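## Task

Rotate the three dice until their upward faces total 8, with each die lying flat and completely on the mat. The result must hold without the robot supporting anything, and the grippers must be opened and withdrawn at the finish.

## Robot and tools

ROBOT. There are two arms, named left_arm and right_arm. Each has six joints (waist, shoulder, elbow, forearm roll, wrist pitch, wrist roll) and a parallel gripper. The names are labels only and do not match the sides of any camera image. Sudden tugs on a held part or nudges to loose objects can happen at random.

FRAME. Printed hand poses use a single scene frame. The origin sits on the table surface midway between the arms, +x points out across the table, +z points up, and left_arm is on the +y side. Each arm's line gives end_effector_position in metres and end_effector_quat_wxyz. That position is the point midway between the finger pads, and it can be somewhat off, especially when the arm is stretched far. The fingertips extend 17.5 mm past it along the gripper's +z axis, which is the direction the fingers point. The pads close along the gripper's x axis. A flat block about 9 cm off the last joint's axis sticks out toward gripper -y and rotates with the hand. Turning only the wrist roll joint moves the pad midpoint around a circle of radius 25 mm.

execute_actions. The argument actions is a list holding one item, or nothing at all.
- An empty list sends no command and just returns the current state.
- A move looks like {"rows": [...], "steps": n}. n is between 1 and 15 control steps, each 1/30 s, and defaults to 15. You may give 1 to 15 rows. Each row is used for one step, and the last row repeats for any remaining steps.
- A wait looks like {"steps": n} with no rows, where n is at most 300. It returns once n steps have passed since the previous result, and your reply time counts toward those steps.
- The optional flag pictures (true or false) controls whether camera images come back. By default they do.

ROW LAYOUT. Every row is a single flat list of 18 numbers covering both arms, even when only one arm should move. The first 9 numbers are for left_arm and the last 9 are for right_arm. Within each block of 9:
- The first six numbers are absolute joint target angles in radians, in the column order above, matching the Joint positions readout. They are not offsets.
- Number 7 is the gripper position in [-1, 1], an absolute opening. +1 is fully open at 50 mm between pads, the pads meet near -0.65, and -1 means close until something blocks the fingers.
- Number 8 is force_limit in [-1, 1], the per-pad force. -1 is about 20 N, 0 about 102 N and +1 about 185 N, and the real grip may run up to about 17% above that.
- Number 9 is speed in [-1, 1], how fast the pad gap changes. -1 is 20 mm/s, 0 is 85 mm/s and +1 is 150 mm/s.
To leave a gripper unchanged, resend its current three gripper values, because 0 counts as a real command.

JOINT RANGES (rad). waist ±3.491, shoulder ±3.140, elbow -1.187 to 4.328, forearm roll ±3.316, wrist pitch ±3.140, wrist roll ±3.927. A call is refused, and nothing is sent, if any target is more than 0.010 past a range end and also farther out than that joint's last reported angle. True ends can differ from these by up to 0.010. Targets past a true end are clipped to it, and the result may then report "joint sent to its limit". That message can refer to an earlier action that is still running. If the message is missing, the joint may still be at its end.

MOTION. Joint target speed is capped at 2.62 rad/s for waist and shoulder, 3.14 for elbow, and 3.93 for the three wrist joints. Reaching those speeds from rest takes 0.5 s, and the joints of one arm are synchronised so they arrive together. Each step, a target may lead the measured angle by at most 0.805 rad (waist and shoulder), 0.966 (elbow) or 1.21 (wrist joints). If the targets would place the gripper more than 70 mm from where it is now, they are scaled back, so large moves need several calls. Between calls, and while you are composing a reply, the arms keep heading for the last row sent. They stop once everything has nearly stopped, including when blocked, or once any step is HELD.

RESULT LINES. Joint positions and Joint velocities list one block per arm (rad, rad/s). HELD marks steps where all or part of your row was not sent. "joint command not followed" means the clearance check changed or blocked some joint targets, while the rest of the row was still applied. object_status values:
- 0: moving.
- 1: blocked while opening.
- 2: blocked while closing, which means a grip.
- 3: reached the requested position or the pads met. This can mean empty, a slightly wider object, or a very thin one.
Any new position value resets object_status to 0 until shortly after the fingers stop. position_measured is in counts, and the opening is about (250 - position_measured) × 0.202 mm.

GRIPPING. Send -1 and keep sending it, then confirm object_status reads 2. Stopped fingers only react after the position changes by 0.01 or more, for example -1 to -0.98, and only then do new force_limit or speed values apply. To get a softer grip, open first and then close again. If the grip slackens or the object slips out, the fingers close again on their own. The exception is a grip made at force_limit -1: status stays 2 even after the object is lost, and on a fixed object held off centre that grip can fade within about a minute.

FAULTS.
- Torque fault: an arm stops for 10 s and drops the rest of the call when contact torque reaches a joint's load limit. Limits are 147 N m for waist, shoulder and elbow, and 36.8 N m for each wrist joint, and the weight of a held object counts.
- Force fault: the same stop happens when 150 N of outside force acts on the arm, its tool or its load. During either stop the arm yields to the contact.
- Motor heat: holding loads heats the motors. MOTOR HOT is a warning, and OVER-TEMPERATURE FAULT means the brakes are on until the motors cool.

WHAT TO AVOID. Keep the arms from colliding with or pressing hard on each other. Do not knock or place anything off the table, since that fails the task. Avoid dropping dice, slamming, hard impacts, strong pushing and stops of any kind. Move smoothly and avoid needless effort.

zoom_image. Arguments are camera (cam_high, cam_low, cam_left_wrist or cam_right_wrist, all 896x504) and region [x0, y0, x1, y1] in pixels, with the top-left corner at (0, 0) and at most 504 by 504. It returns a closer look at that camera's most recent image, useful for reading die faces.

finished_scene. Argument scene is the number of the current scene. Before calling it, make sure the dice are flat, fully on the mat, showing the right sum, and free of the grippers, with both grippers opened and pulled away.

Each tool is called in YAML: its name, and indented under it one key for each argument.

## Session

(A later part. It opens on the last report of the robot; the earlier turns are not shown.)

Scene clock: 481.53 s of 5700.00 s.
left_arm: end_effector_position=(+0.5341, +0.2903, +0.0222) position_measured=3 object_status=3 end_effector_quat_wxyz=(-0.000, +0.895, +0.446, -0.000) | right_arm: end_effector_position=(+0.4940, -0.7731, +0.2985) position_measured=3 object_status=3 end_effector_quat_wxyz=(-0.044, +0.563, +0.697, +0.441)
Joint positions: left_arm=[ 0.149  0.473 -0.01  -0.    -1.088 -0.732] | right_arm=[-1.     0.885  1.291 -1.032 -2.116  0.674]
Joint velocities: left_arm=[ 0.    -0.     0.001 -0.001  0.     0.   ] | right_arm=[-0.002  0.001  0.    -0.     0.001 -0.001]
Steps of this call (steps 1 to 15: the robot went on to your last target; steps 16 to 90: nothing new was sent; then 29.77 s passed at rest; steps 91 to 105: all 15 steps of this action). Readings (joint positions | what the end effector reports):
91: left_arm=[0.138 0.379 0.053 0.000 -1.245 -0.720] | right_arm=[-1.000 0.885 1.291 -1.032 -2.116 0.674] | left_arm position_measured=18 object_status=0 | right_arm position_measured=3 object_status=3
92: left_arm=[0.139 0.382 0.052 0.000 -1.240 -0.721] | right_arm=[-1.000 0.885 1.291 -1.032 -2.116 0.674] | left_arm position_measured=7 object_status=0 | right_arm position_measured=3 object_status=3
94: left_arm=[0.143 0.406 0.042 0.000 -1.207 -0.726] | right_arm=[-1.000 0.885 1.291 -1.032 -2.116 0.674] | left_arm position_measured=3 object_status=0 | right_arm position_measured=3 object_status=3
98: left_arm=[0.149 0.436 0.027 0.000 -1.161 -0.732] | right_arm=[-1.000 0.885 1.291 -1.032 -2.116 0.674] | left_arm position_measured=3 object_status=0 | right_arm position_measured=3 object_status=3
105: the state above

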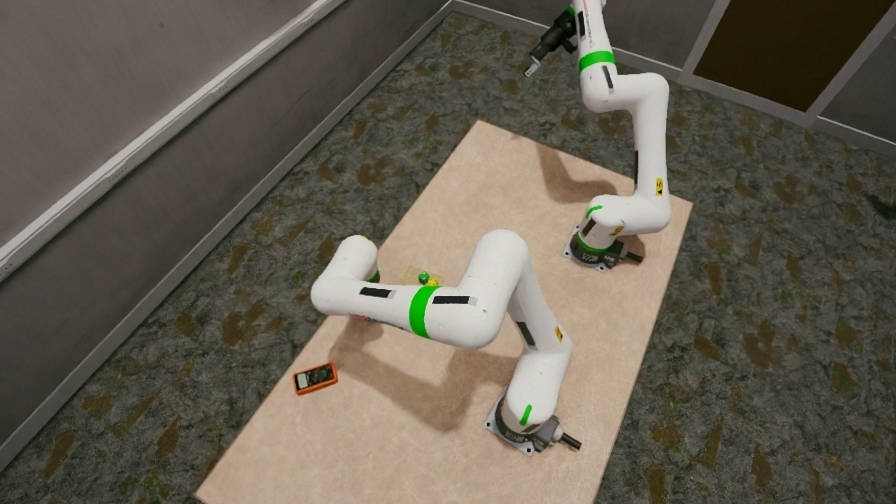

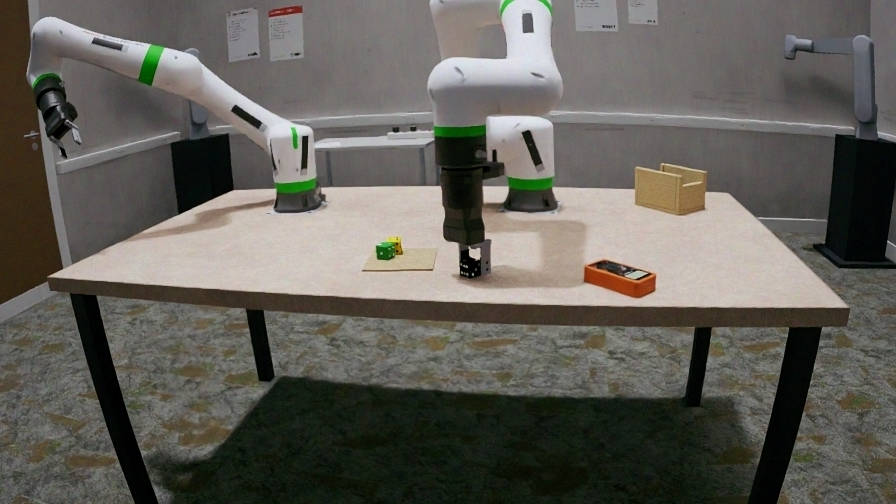

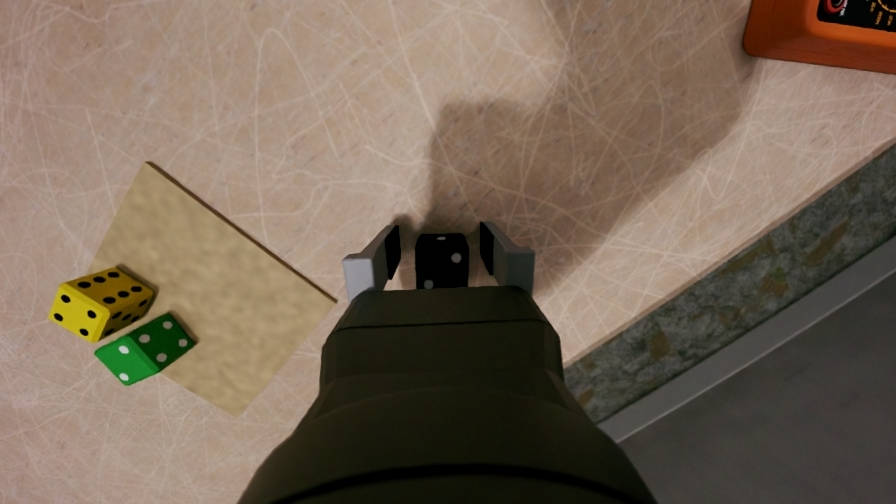

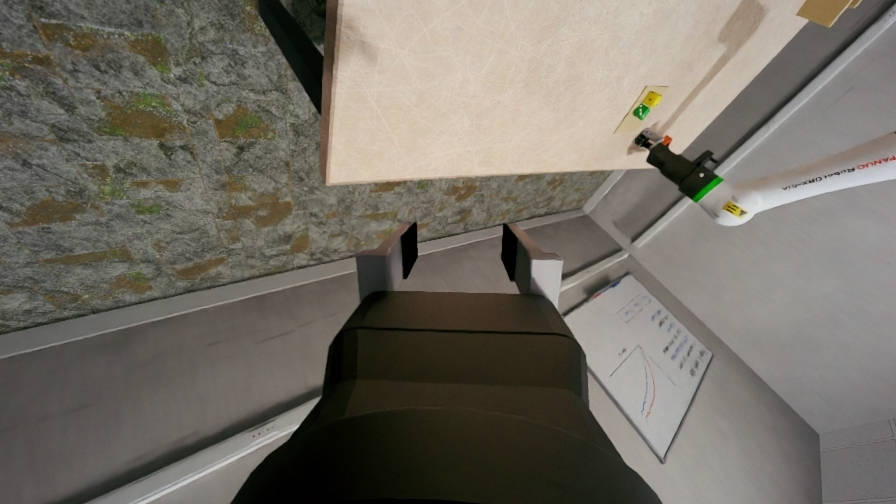

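execute_actions:
  actions:
    - {"rows":[[0.149,0.473,-0.01,0,-1.088,-0.732,-1,-0.5,0,-1.0,0.885,1.291,-1.032,-2.116,0.674,1,0,0],[0.149,0.473,-0.01,0,-1.088,-0.732,-1,-0.5,0,-1.0,0.885,1.291,-1.032,-2.116,0.674,1,0,0],[0.149,0.473,-0.01,0,-1.088,-0.732,-1,-0.5,0,-1.0,0.885,1.291,-1.032,-2.116,0.674,1,0,0],[0.149,0.473,-0.01,0,-1.088,-0.732,-1,-0.5,0,-1.0,0.885,1.291,-1.032,-2.116,0.674,1,0,0],[0.149,0.473,-0.01,0,-1.088,-0.732,-1,-0.5,0,-1.0,0.885,1.291,-1.032,-2.116,0.674,1,0,0],[0.149,0.473,-0.01,0,-1.088,-0.732,-1,-0.5,0,-1.0,0.885,1.291,-1.032,-2.116,0.674,1,0,0],[0.149,0.473,-0.01,0,-1.088,-0.732,-1,-0.5,0,-1.0,0.885,1.291,-1.032,-2.116,0.674,1,0,0],[0.149,0.473,-0.01,0,-1.088,-0.732,-1,-0.5,0,-1.0,0.885,1.291,-1.032,-2.116,0.674,1,0,0],[0.149,0.473,-0.01,0,-1.088,-0.732,-1,-0.5,0,-1.0,0.885,1.291,-1.032,-2.116,0.674,1,0,0],[0.138,0.379,0.053,0,-1.245,-0.72,-1,-0.5,0,-1.0,0.885,1.291,-1.032,-2.116,0.674,1,0,0]],"steps":15}
  pictures: false

execute_actions:
  actions:
    - {"rows":[[0.138,0.379,0.053,0,-1.245,-0.72,-1,-0.5,0,-1.0,0.885,1.291,-1.032,-2.116,0.674,1,0,0],[0.138,0.379,0.053,0,-1.245,-0.72,-1,-0.5,0,-1.0,0.885,1.291,-1.032,-2.116,0.674,1,0,0],[0.138,0.379,0.053,0,-1.245,-0.72,-1,-0.5,0,-1.0,0.885,1.291,-1.032,-2.116,0.674,1,0,0],[0.138,0.379,0.053,0,-1.245,-0.72,-1,-0.5,0,-1.0,0.885,1.291,-1.032,-2.116,0.674,1,0,0],[-0.105,0.311,-0.064,0,-1.196,-1.264,-1,-0.5,0,-1.0,0.885,1.291,-1.032,-2.116,0.674,1,0,0]],"steps":15}
  pictures: false

execute_actions:
  actions:
    - {"steps":14}

Scene clock: 505.63 s of 5700.00 s.
left_arm: end_effector_position=(+0.5292, +0.2857, +0.0737) position_measured=108 object_status=2 end_effector_quat_wxyz=(+0.000, +0.895, +0.446, +0.000) | right_arm: end_effector_position=(+0.4940, -0.7731, +0.2985) position_measured=3 object_status=3 end_effector_quat_wxyz=(-0.044, +0.563, +0.697, +0.441)
Joint positions: left_arm=[ 0.142  0.411  0.031  0.    -1.191 -0.724] | right_arm=[-1.     0.885  1.291 -1.032 -2.116  0.674]
Joint velocities: left_arm=[-0.064 -0.541  0.368  0.012 -0.853  0.066] | right_arm=[ 0.001 -0.001  0.001  0.001 -0.001  0.001]
Steps of this call (steps 1 to 15: the robot went on to your last target; steps 16 to 90: nothing new was sent; then 20.60 s passed at rest; steps 91 to 105: all 15 steps of this action). Readings (joint positions | what the end effector reports):
91: left_arm=[0.149 0.473 -0.010 0.000 -1.088 -0.732] | right_arm=[-1.000 0.885 1.291 -1.032 -2.116 0.674] | left_arm position_measured=10 object_status=0 | right_arm position_measured=3 object_status=3
92: left_arm=[0.149 0.473 -0.010 0.000 -1.088 -0.732] | right_arm=[-1.000 0.885 1.291 -1.032 -2.116 0.674] | left_arm position_measured=24 object_status=0 | right_arm position_measured=3 object_status=3
94: left_arm=[0.149 0.473 -0.010 0.000 -1.088 -0.732] | right_arm=[-1.000 0.885 1.291 -1.032 -2.116 0.674] | left_arm position_measured=52 object_status=0 | right_arm position_measured=3 object_status=3
98: left_arm=[0.149 0.473 -0.010 0.000 -1.088 -0.732] | right_arm=[-1.000 0.885 1.291 -1.032 -2.116 0.674] | left_arm position_measured=107 object_status=0 | right_arm position_measured=3 object_status=3
105: the state above

Scene clock: 506.13 s of 5700.00 s.
left_arm: end_effector_position=(+0.4904, +0.2013, +0.0928) position_measured=108 object_status=2 end_effector_quat_wxyz=(+0.000, +0.981, +0.194, +0.000) | right_arm: end_effector_position=(+0.4940, -0.7731, +0.2985) position_measured=3 object_status=3 end_effector_quat_wxyz=(-0.044, +0.563, +0.697, +0.441)
Joint positions: left_arm=[-0.027  0.333 -0.028  0.    -1.21  -1.089] | right_arm=[-1.     0.885  1.291 -1.032 -2.116  0.674]
Joint velocities: left_arm=[-0.661 -0.185 -0.309  0.     0.118 -1.469] | right_arm=[-0.004  0.001  0.001  0.002 -0.     0.001]
Steps of this call (steps 1 to 15: all 15 steps of this action). Readings (joint positions | what the end effector reports):
1: left_arm=[0.140 0.395 0.042 0.000 -1.217 -0.722] | right_arm=[-1.000 0.885 1.291 -1.032 -2.116 0.674] | left_arm position_measured=108 object_status=2 | right_arm position_measured=3 object_status=3
2: left_arm=[0.139 0.385 0.049 0.000 -1.234 -0.721] | right_arm=[-1.000 0.885 1.291 -1.032 -2.116 0.674] | left_arm position_measured=108 object_status=2 | right_arm position_measured=3 object_status=3
4: left_arm=[0.138 0.379 0.053 0.000 -1.244 -0.720] | right_arm=[-1.000 0.885 1.291 -1.032 -2.116 0.674] | left_arm position_measured=108 object_status=2 | right_arm position_measured=3 object_status=3
8: left_arm=[0.120 0.374 0.043 0.000 -1.239 -0.761] | right_arm=[-1.000 0.885 1.291 -1.032 -2.116 0.674] | left_arm position_measured=108 object_status=2 | right_arm position_measured=3 object_status=3
15: the state above

Scene clock: 506.60 s of 5700.00 s.
left_arm: end_effector_position=(+0.4703, +0.1648, +0.0898) position_measured=108 object_status=2 end_effector_quat_wxyz=(-0.000, +0.998, +0.069, -0.000) | right_arm: end_effector_position=(+0.4940, -0.7731, +0.2985) position_measured=3 object_status=3 end_effector_quat_wxyz=(-0.044, +0.563, +0.697, +0.441)
Joint positions: left_arm=[-0.105  0.311 -0.064 -0.    -1.196 -1.264] | right_arm=[-1.     0.885  1.291 -1.032 -2.116  0.674]
Joint velocities: left_arm=[-0.001 -0.    -0.     0.001 -0.001 -0.   ] | right_arm=[ 0.001 -0.001 -0.     0.     0.001 -0.001]
Steps of this call (steps 1 to 14: the robot went on to your last target). Readings (joint positions | what the end effector reports):
1: left_arm=[-0.049 0.327 -0.038 0.000 -1.206 -1.137] | right_arm=[-1.000 0.885 1.291 -1.032 -2.116 0.674] | left_arm position_measured=108 object_status=2 | right_arm position_measured=3 object_status=3
2: left_arm=[-0.067 0.322 -0.046 0.000 -1.203 -1.178] | right_arm=[-1.000 0.885 1.291 -1.032 -2.116 0.674] | left_arm position_measured=108 object_status=2 | right_arm position_measured=3 object_status=3
4: left_arm=[-0.093 0.314 -0.058 0.000 -1.198 -1.237] | right_arm=[-1.000 0.885 1.291 -1.032 -2.116 0.674] | left_arm position_measured=108 object_status=2 | right_arm position_measured=3 object_status=3
8: left_arm=[-0.105 0.311 -0.064 -0.000 -1.196 -1.264] | right_arm=[-1.000 0.885 1.291 -1.032 -2.116 0.674] | left_arm position_measured=108 object_status=2 | right_arm position_measured=3 object_status=3
14: the state above

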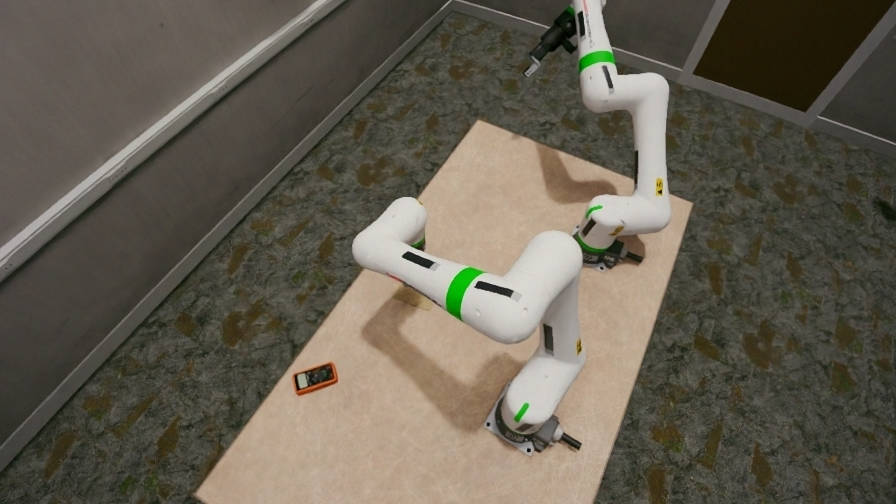

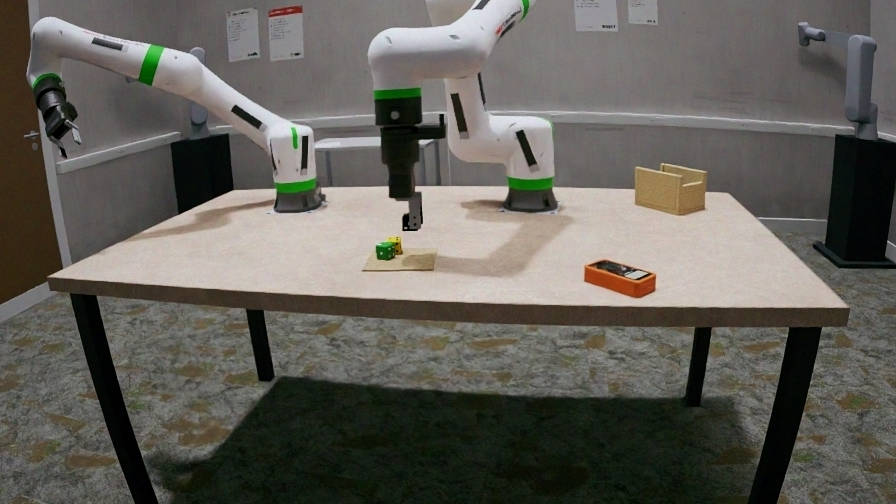

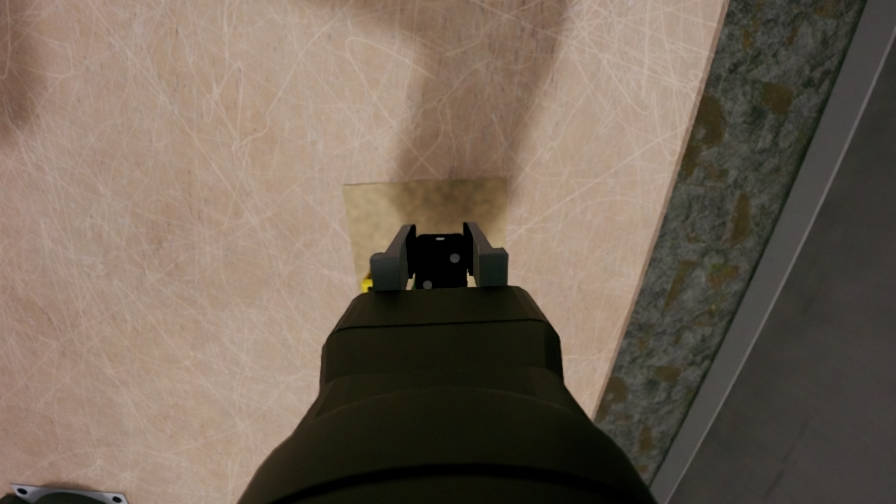

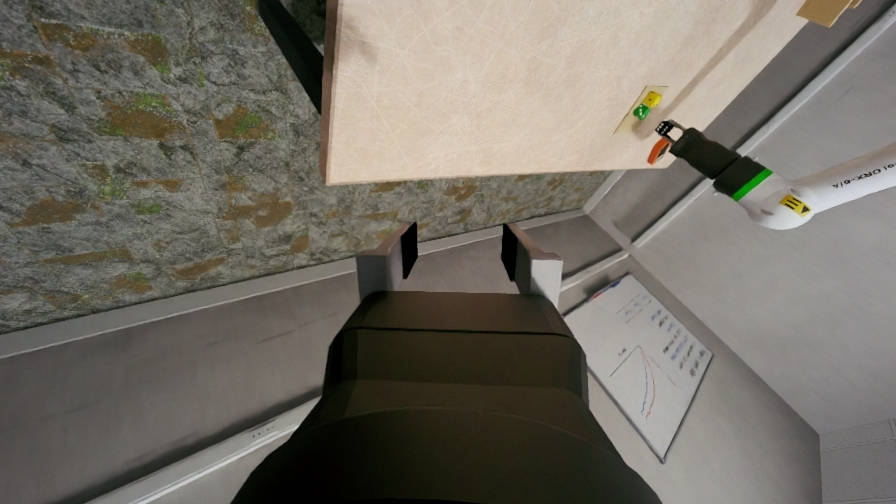

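execute_actions:
  actions:
    - {"rows":[[-0.105,0.378,-0.137,0,-1.056,-1.264,-1,-0.5,0,-1.0,0.885,1.291,-1.032,-2.116,0.674,1,0,0],[-0.105,0.378,-0.137,0,-1.056,-1.264,-1,-0.5,0,-1.0,0.885,1.291,-1.032,-2.116,0.674,1,0,0],[-0.105,0.378,-0.137,0,-1.056,-1.264,-1,-0.5,0,-1.0,0.885,1.291,-1.032,-2.116,0.674,1,0,0],[-0.105,0.378,-0.137,0,-1.056,-1.264,-1,-0.5,0,-1.0,0.885,1.291,-1.032,-2.116,0.674,1,0,0],[-0.105,0.378,-0.137,0,-1.056,-1.264,-1,-0.5,0,-1.0,0.885,1.291,-1.032,-2.116,0.674,1,0,0],[-0.105,0.378,-0.137,0,-1.056,-1.264,-1,-0.5,0,-1.0,0.885,1.291,-1.032,-2.116,0.674,1,0,0],[-0.105,0.378,-0.137,0,-1.056,-1.264,-1,-0.5,0,-1.0,0.885,1.291,-1.032,-2.116,0.674,1,0,0],[-0.105,0.378,-0.137,0,-1.056,-1.264,-1,-0.5,0,-1.0,0.885,1.291,-1.032,-2.116,0.674,1,0,0],[-0.105,0.378,-0.137,0,-1.056,-1.264,-1,-0.5,0,-1.0,0.885,1.291,-1.032,-2.116,0.674,1,0,0],[-0.105,0.378,-0.137,0,-1.056,-1.264,0.4,-0.5,0,-1.0,0.885,1.291,-1.032,-2.116,0.674,1,0,0]],"steps":15}
  pictures: false

execute_actions:
  actions:
    - {"rows":[[-0.105,0.311,-0.064,0,-1.196,-1.264,0.4,-0.5,0,-1.0,0.885,1.291,-1.032,-2.116,0.674,1,0,0],[-0.105,0.311,-0.064,0,-1.196,-1.264,0.4,-0.5,0,-1.0,0.885,1.291,-1.032,-2.116,0.674,1,0,0],[-0.105,0.311,-0.064,0,-1.196,-1.264,0.4,-0.5,0,-1.0,0.885,1.291,-1.032,-2.116,0.674,1,0,0],[-0.105,0.311,-0.064,0,-1.196,-1.264,0.4,-0.5,0,-1.0,0.885,1.291,-1.032,-2.116,0.674,1,0,0],[-0.105,0.311,-0.064,0,-1.196,-1.264,0.4,-0.5,0,-1.0,0.885,1.291,-1.032,-2.116,0.674,1,0,0],[-0.105,0.311,-0.064,0,-1.196,-1.264,0.4,-0.5,0,-1.0,0.885,1.291,-1.032,-2.116,0.674,1,0,0],[-0.105,0.311,-0.064,0,-1.196,-1.264,0.4,-0.5,0,-1.0,0.885,1.291,-1.032,-2.116,0.674,1,0,0],[-0.23,0.33,0.3,0,-1.54,0,0.4,-0.5,0,-1.0,0.885,1.291,-1.032,-2.116,0.674,1,0,0]],"steps":15}
  pictures: false

execute_actions:
  actions:
    - {"steps":20}

Scene clock: 528.73 s of 5700.00 s.
left_arm: end_effector_position=(+0.4702, +0.1647, +0.0263) position_measured=92 object_status=0 end_effector_quat_wxyz=(+0.000, +0.998, +0.069, -0.000) | right_arm: end_effector_position=(+0.4940, -0.7731, +0.2985) position_measured=3 object_status=3 end_effector_quat_wxyz=(-0.044, +0.563, +0.697, +0.441)
Joint positions: left_arm=[-0.105  0.378 -0.137  0.    -1.056 -1.264] | right_arm=[-1.     0.885  1.291 -1.032 -2.116  0.674]
Joint velocities: left_arm=[-0.    -0.    -0.001  0.001 -0.     0.001] | right_arm=[-0.001 -0.002 -0.001 -0.001 -0.001  0.002]
Steps of this call (steps 1 to 30: the robot went on to your last target; steps 31 to 90: nothing new was sent; then 18.63 s passed at rest; steps 91 to 105: all 15 steps of this action). Readings (joint positions | what the end effector reports):
91: left_arm=[-0.105 0.311 -0.064 0.000 -1.196 -1.264] | right_arm=[-1.000 0.885 1.291 -1.032 -2.116 0.674] | left_arm position_measured=108 object_status=2 | right_arm position_measured=3 object_status=3
92: left_arm=[-0.105 0.313 -0.067 0.000 -1.191 -1.264] | right_arm=[-1.000 0.885 1.291 -1.032 -2.116 0.674] | left_arm position_measured=108 object_status=2 | right_arm position_measured=3 object_status=3
94: left_arm=[-0.105 0.330 -0.085 0.000 -1.155 -1.264] | right_arm=[-1.000 0.885 1.291 -1.032 -2.116 0.674] | left_arm position_measured=108 object_status=2 | right_arm position_measured=3 object_status=3
98: left_arm=[-0.105 0.376 -0.135 0.000 -1.062 -1.264] | right_arm=[-1.000 0.885 1.291 -1.032 -2.116 0.674] | left_arm position_measured=108 object_status=2 | right_arm position_measured=3 object_status=3
105: the state above

Scene clock: 529.23 s of 5700.00 s.
left_arm: end_effector_position=(+0.4702, +0.1509, +0.1268) position_measured=92 object_status=3 end_effector_quat_wxyz=(-0.003, +0.986, +0.165, -0.007) | right_arm: end_effector_position=(+0.4940, -0.7731, +0.2985) position_measured=3 object_status=3 end_effector_quat_wxyz=(-0.044, +0.563, +0.697, +0.441)
Joint positions: left_arm=[-0.127  0.315  0.032 -0.    -1.302 -1.048] | right_arm=[-1.     0.885  1.291 -1.032 -2.116  0.674]
Joint velocities: left_arm=[-0.184  0.027  0.608  0.003 -0.526  1.791] | right_arm=[-0.001 -0.001 -0.     0.    -0.    -0.002]
Steps of this call (steps 1 to 15: all 15 steps of this action). Readings (joint positions | what the end effector reports):
1: left_arm=[-0.105 0.378 -0.137 0.000 -1.056 -1.264] | right_arm=[-1.000 0.885 1.291 -1.032 -2.116 0.674] | left_arm position_measured=92 object_status=0 | right_arm position_measured=3 object_status=3
2: left_arm=[-0.105 0.376 -0.135 -0.000 -1.060 -1.264] | right_arm=[-1.000 0.885 1.291 -1.032 -2.116 0.674] | left_arm position_measured=92 object_status=0 | right_arm position_measured=3 object_status=3
4: left_arm=[-0.105 0.360 -0.118 -0.000 -1.094 -1.264] | right_arm=[-1.000 0.885 1.291 -1.032 -2.116 0.674] | left_arm position_measured=92 object_status=0 | right_arm position_measured=3 object_status=3
8: left_arm=[-0.105 0.314 -0.067 -0.000 -1.190 -1.264] | right_arm=[-1.000 0.885 1.291 -1.032 -2.116 0.674] | left_arm position_measured=92 object_status=3 | right_arm position_measured=3 object_status=3
15: the state above

Scene clock: 529.90 s of 5700.00 s.
left_arm: end_effector_position=(+0.4547, +0.0763, +0.2319) position_measured=92 object_status=3 end_effector_quat_wxyz=(+0.000, +0.803, +0.596, +0.000) | right_arm: end_effector_position=(+0.4940, -0.7731, +0.2985) position_measured=3 object_status=3 end_effector_quat_wxyz=(-0.044, +0.563, +0.697, +0.441)
Joint positions: left_arm=[-0.23  0.33  0.3   0.   -1.54 -0.  ] | right_arm=[-1.     0.885  1.291 -1.032 -2.116  0.674]
Joint velocities: left_arm=[-0.    -0.     0.    -0.001 -0.001  0.004] | right_arm=[-0.     0.    -0.001 -0.001 -0.001 -0.003]
Steps of this call (steps 1 to 20: the robot went on to your last target). Readings (joint positions | what the end effector reports):
1: left_arm=[-0.134 0.316 0.052 -0.000 -1.320 -0.982] | right_arm=[-1.000 0.885 1.291 -1.032 -2.116 0.674] | left_arm position_measured=92 object_status=3 | right_arm position_measured=3 object_status=3
2: left_arm=[-0.141 0.318 0.072 -0.000 -1.338 -0.908] | right_arm=[-1.000 0.885 1.291 -1.032 -2.116 0.674] | left_arm position_measured=92 object_status=3 | right_arm position_measured=3 object_status=3
4: left_arm=[-0.157 0.320 0.113 -0.000 -1.373 -0.747] | right_arm=[-1.000 0.885 1.291 -1.032 -2.116 0.674] | left_arm position_measured=92 object_status=3 | right_arm position_measured=3 object_status=3
8: left_arm=[-0.188 0.324 0.192 -0.000 -1.444 -0.430] | right_arm=[-1.000 0.885 1.291 -1.032 -2.116 0.674] | left_arm position_measured=92 object_status=3 | right_arm position_measured=3 object_status=3
20: the state above

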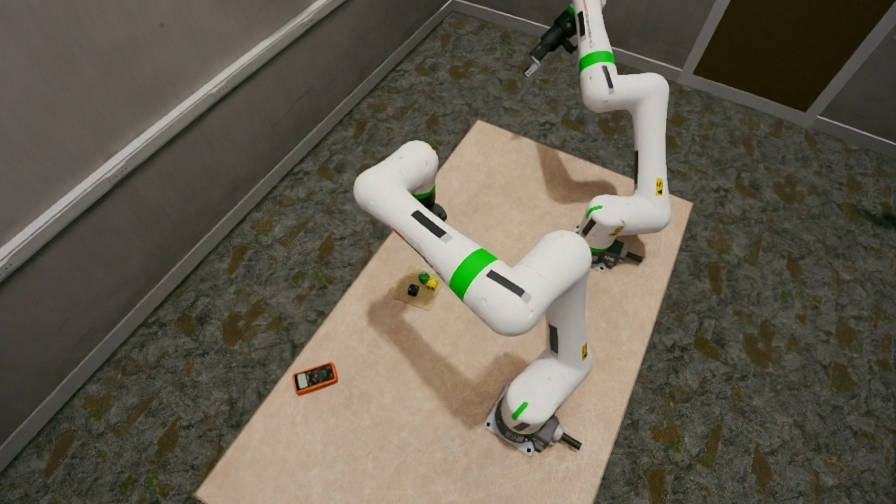

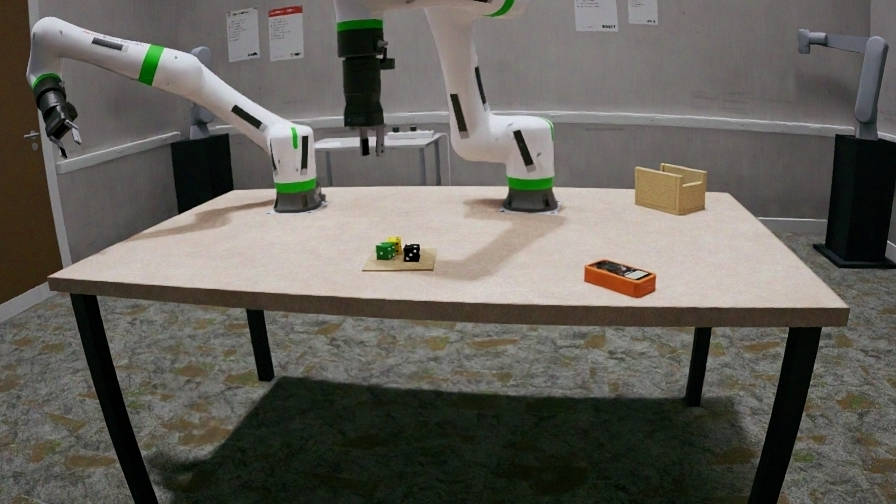

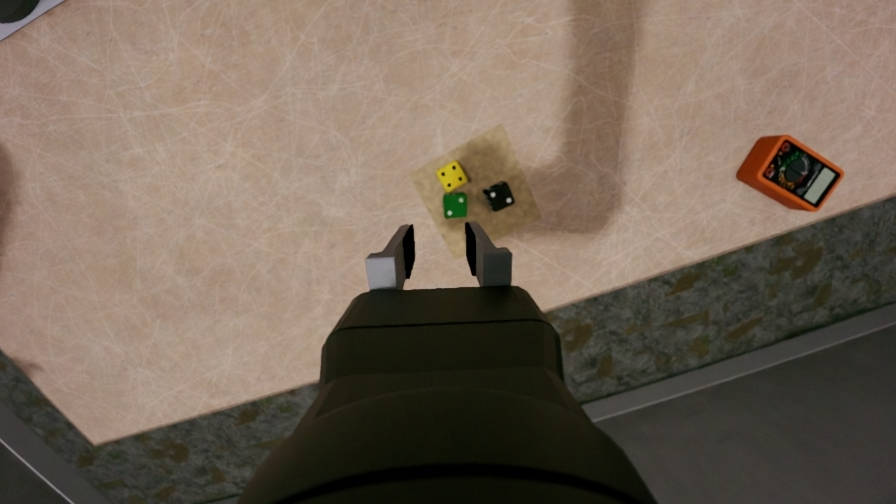

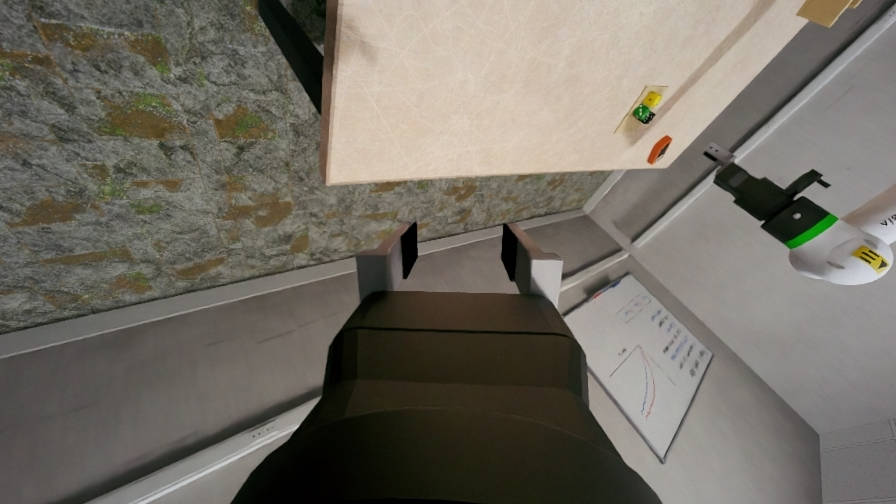

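zoom_image:
  camera: "cam_left_wrist"
  region: [390, 110, 560, 260]

Region (390, 110, 560, 260) of cam_left_wrist's 896x504 image, scaled by 2.965, with more detail than that image has; it fills the top 445 rows of this view, and the rest is white.

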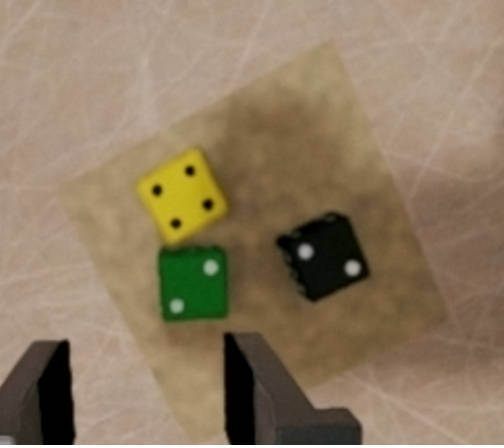

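All on the mat: 4+2+2.

finished_scene:
  scene: 1

The scene is finished: the task was done.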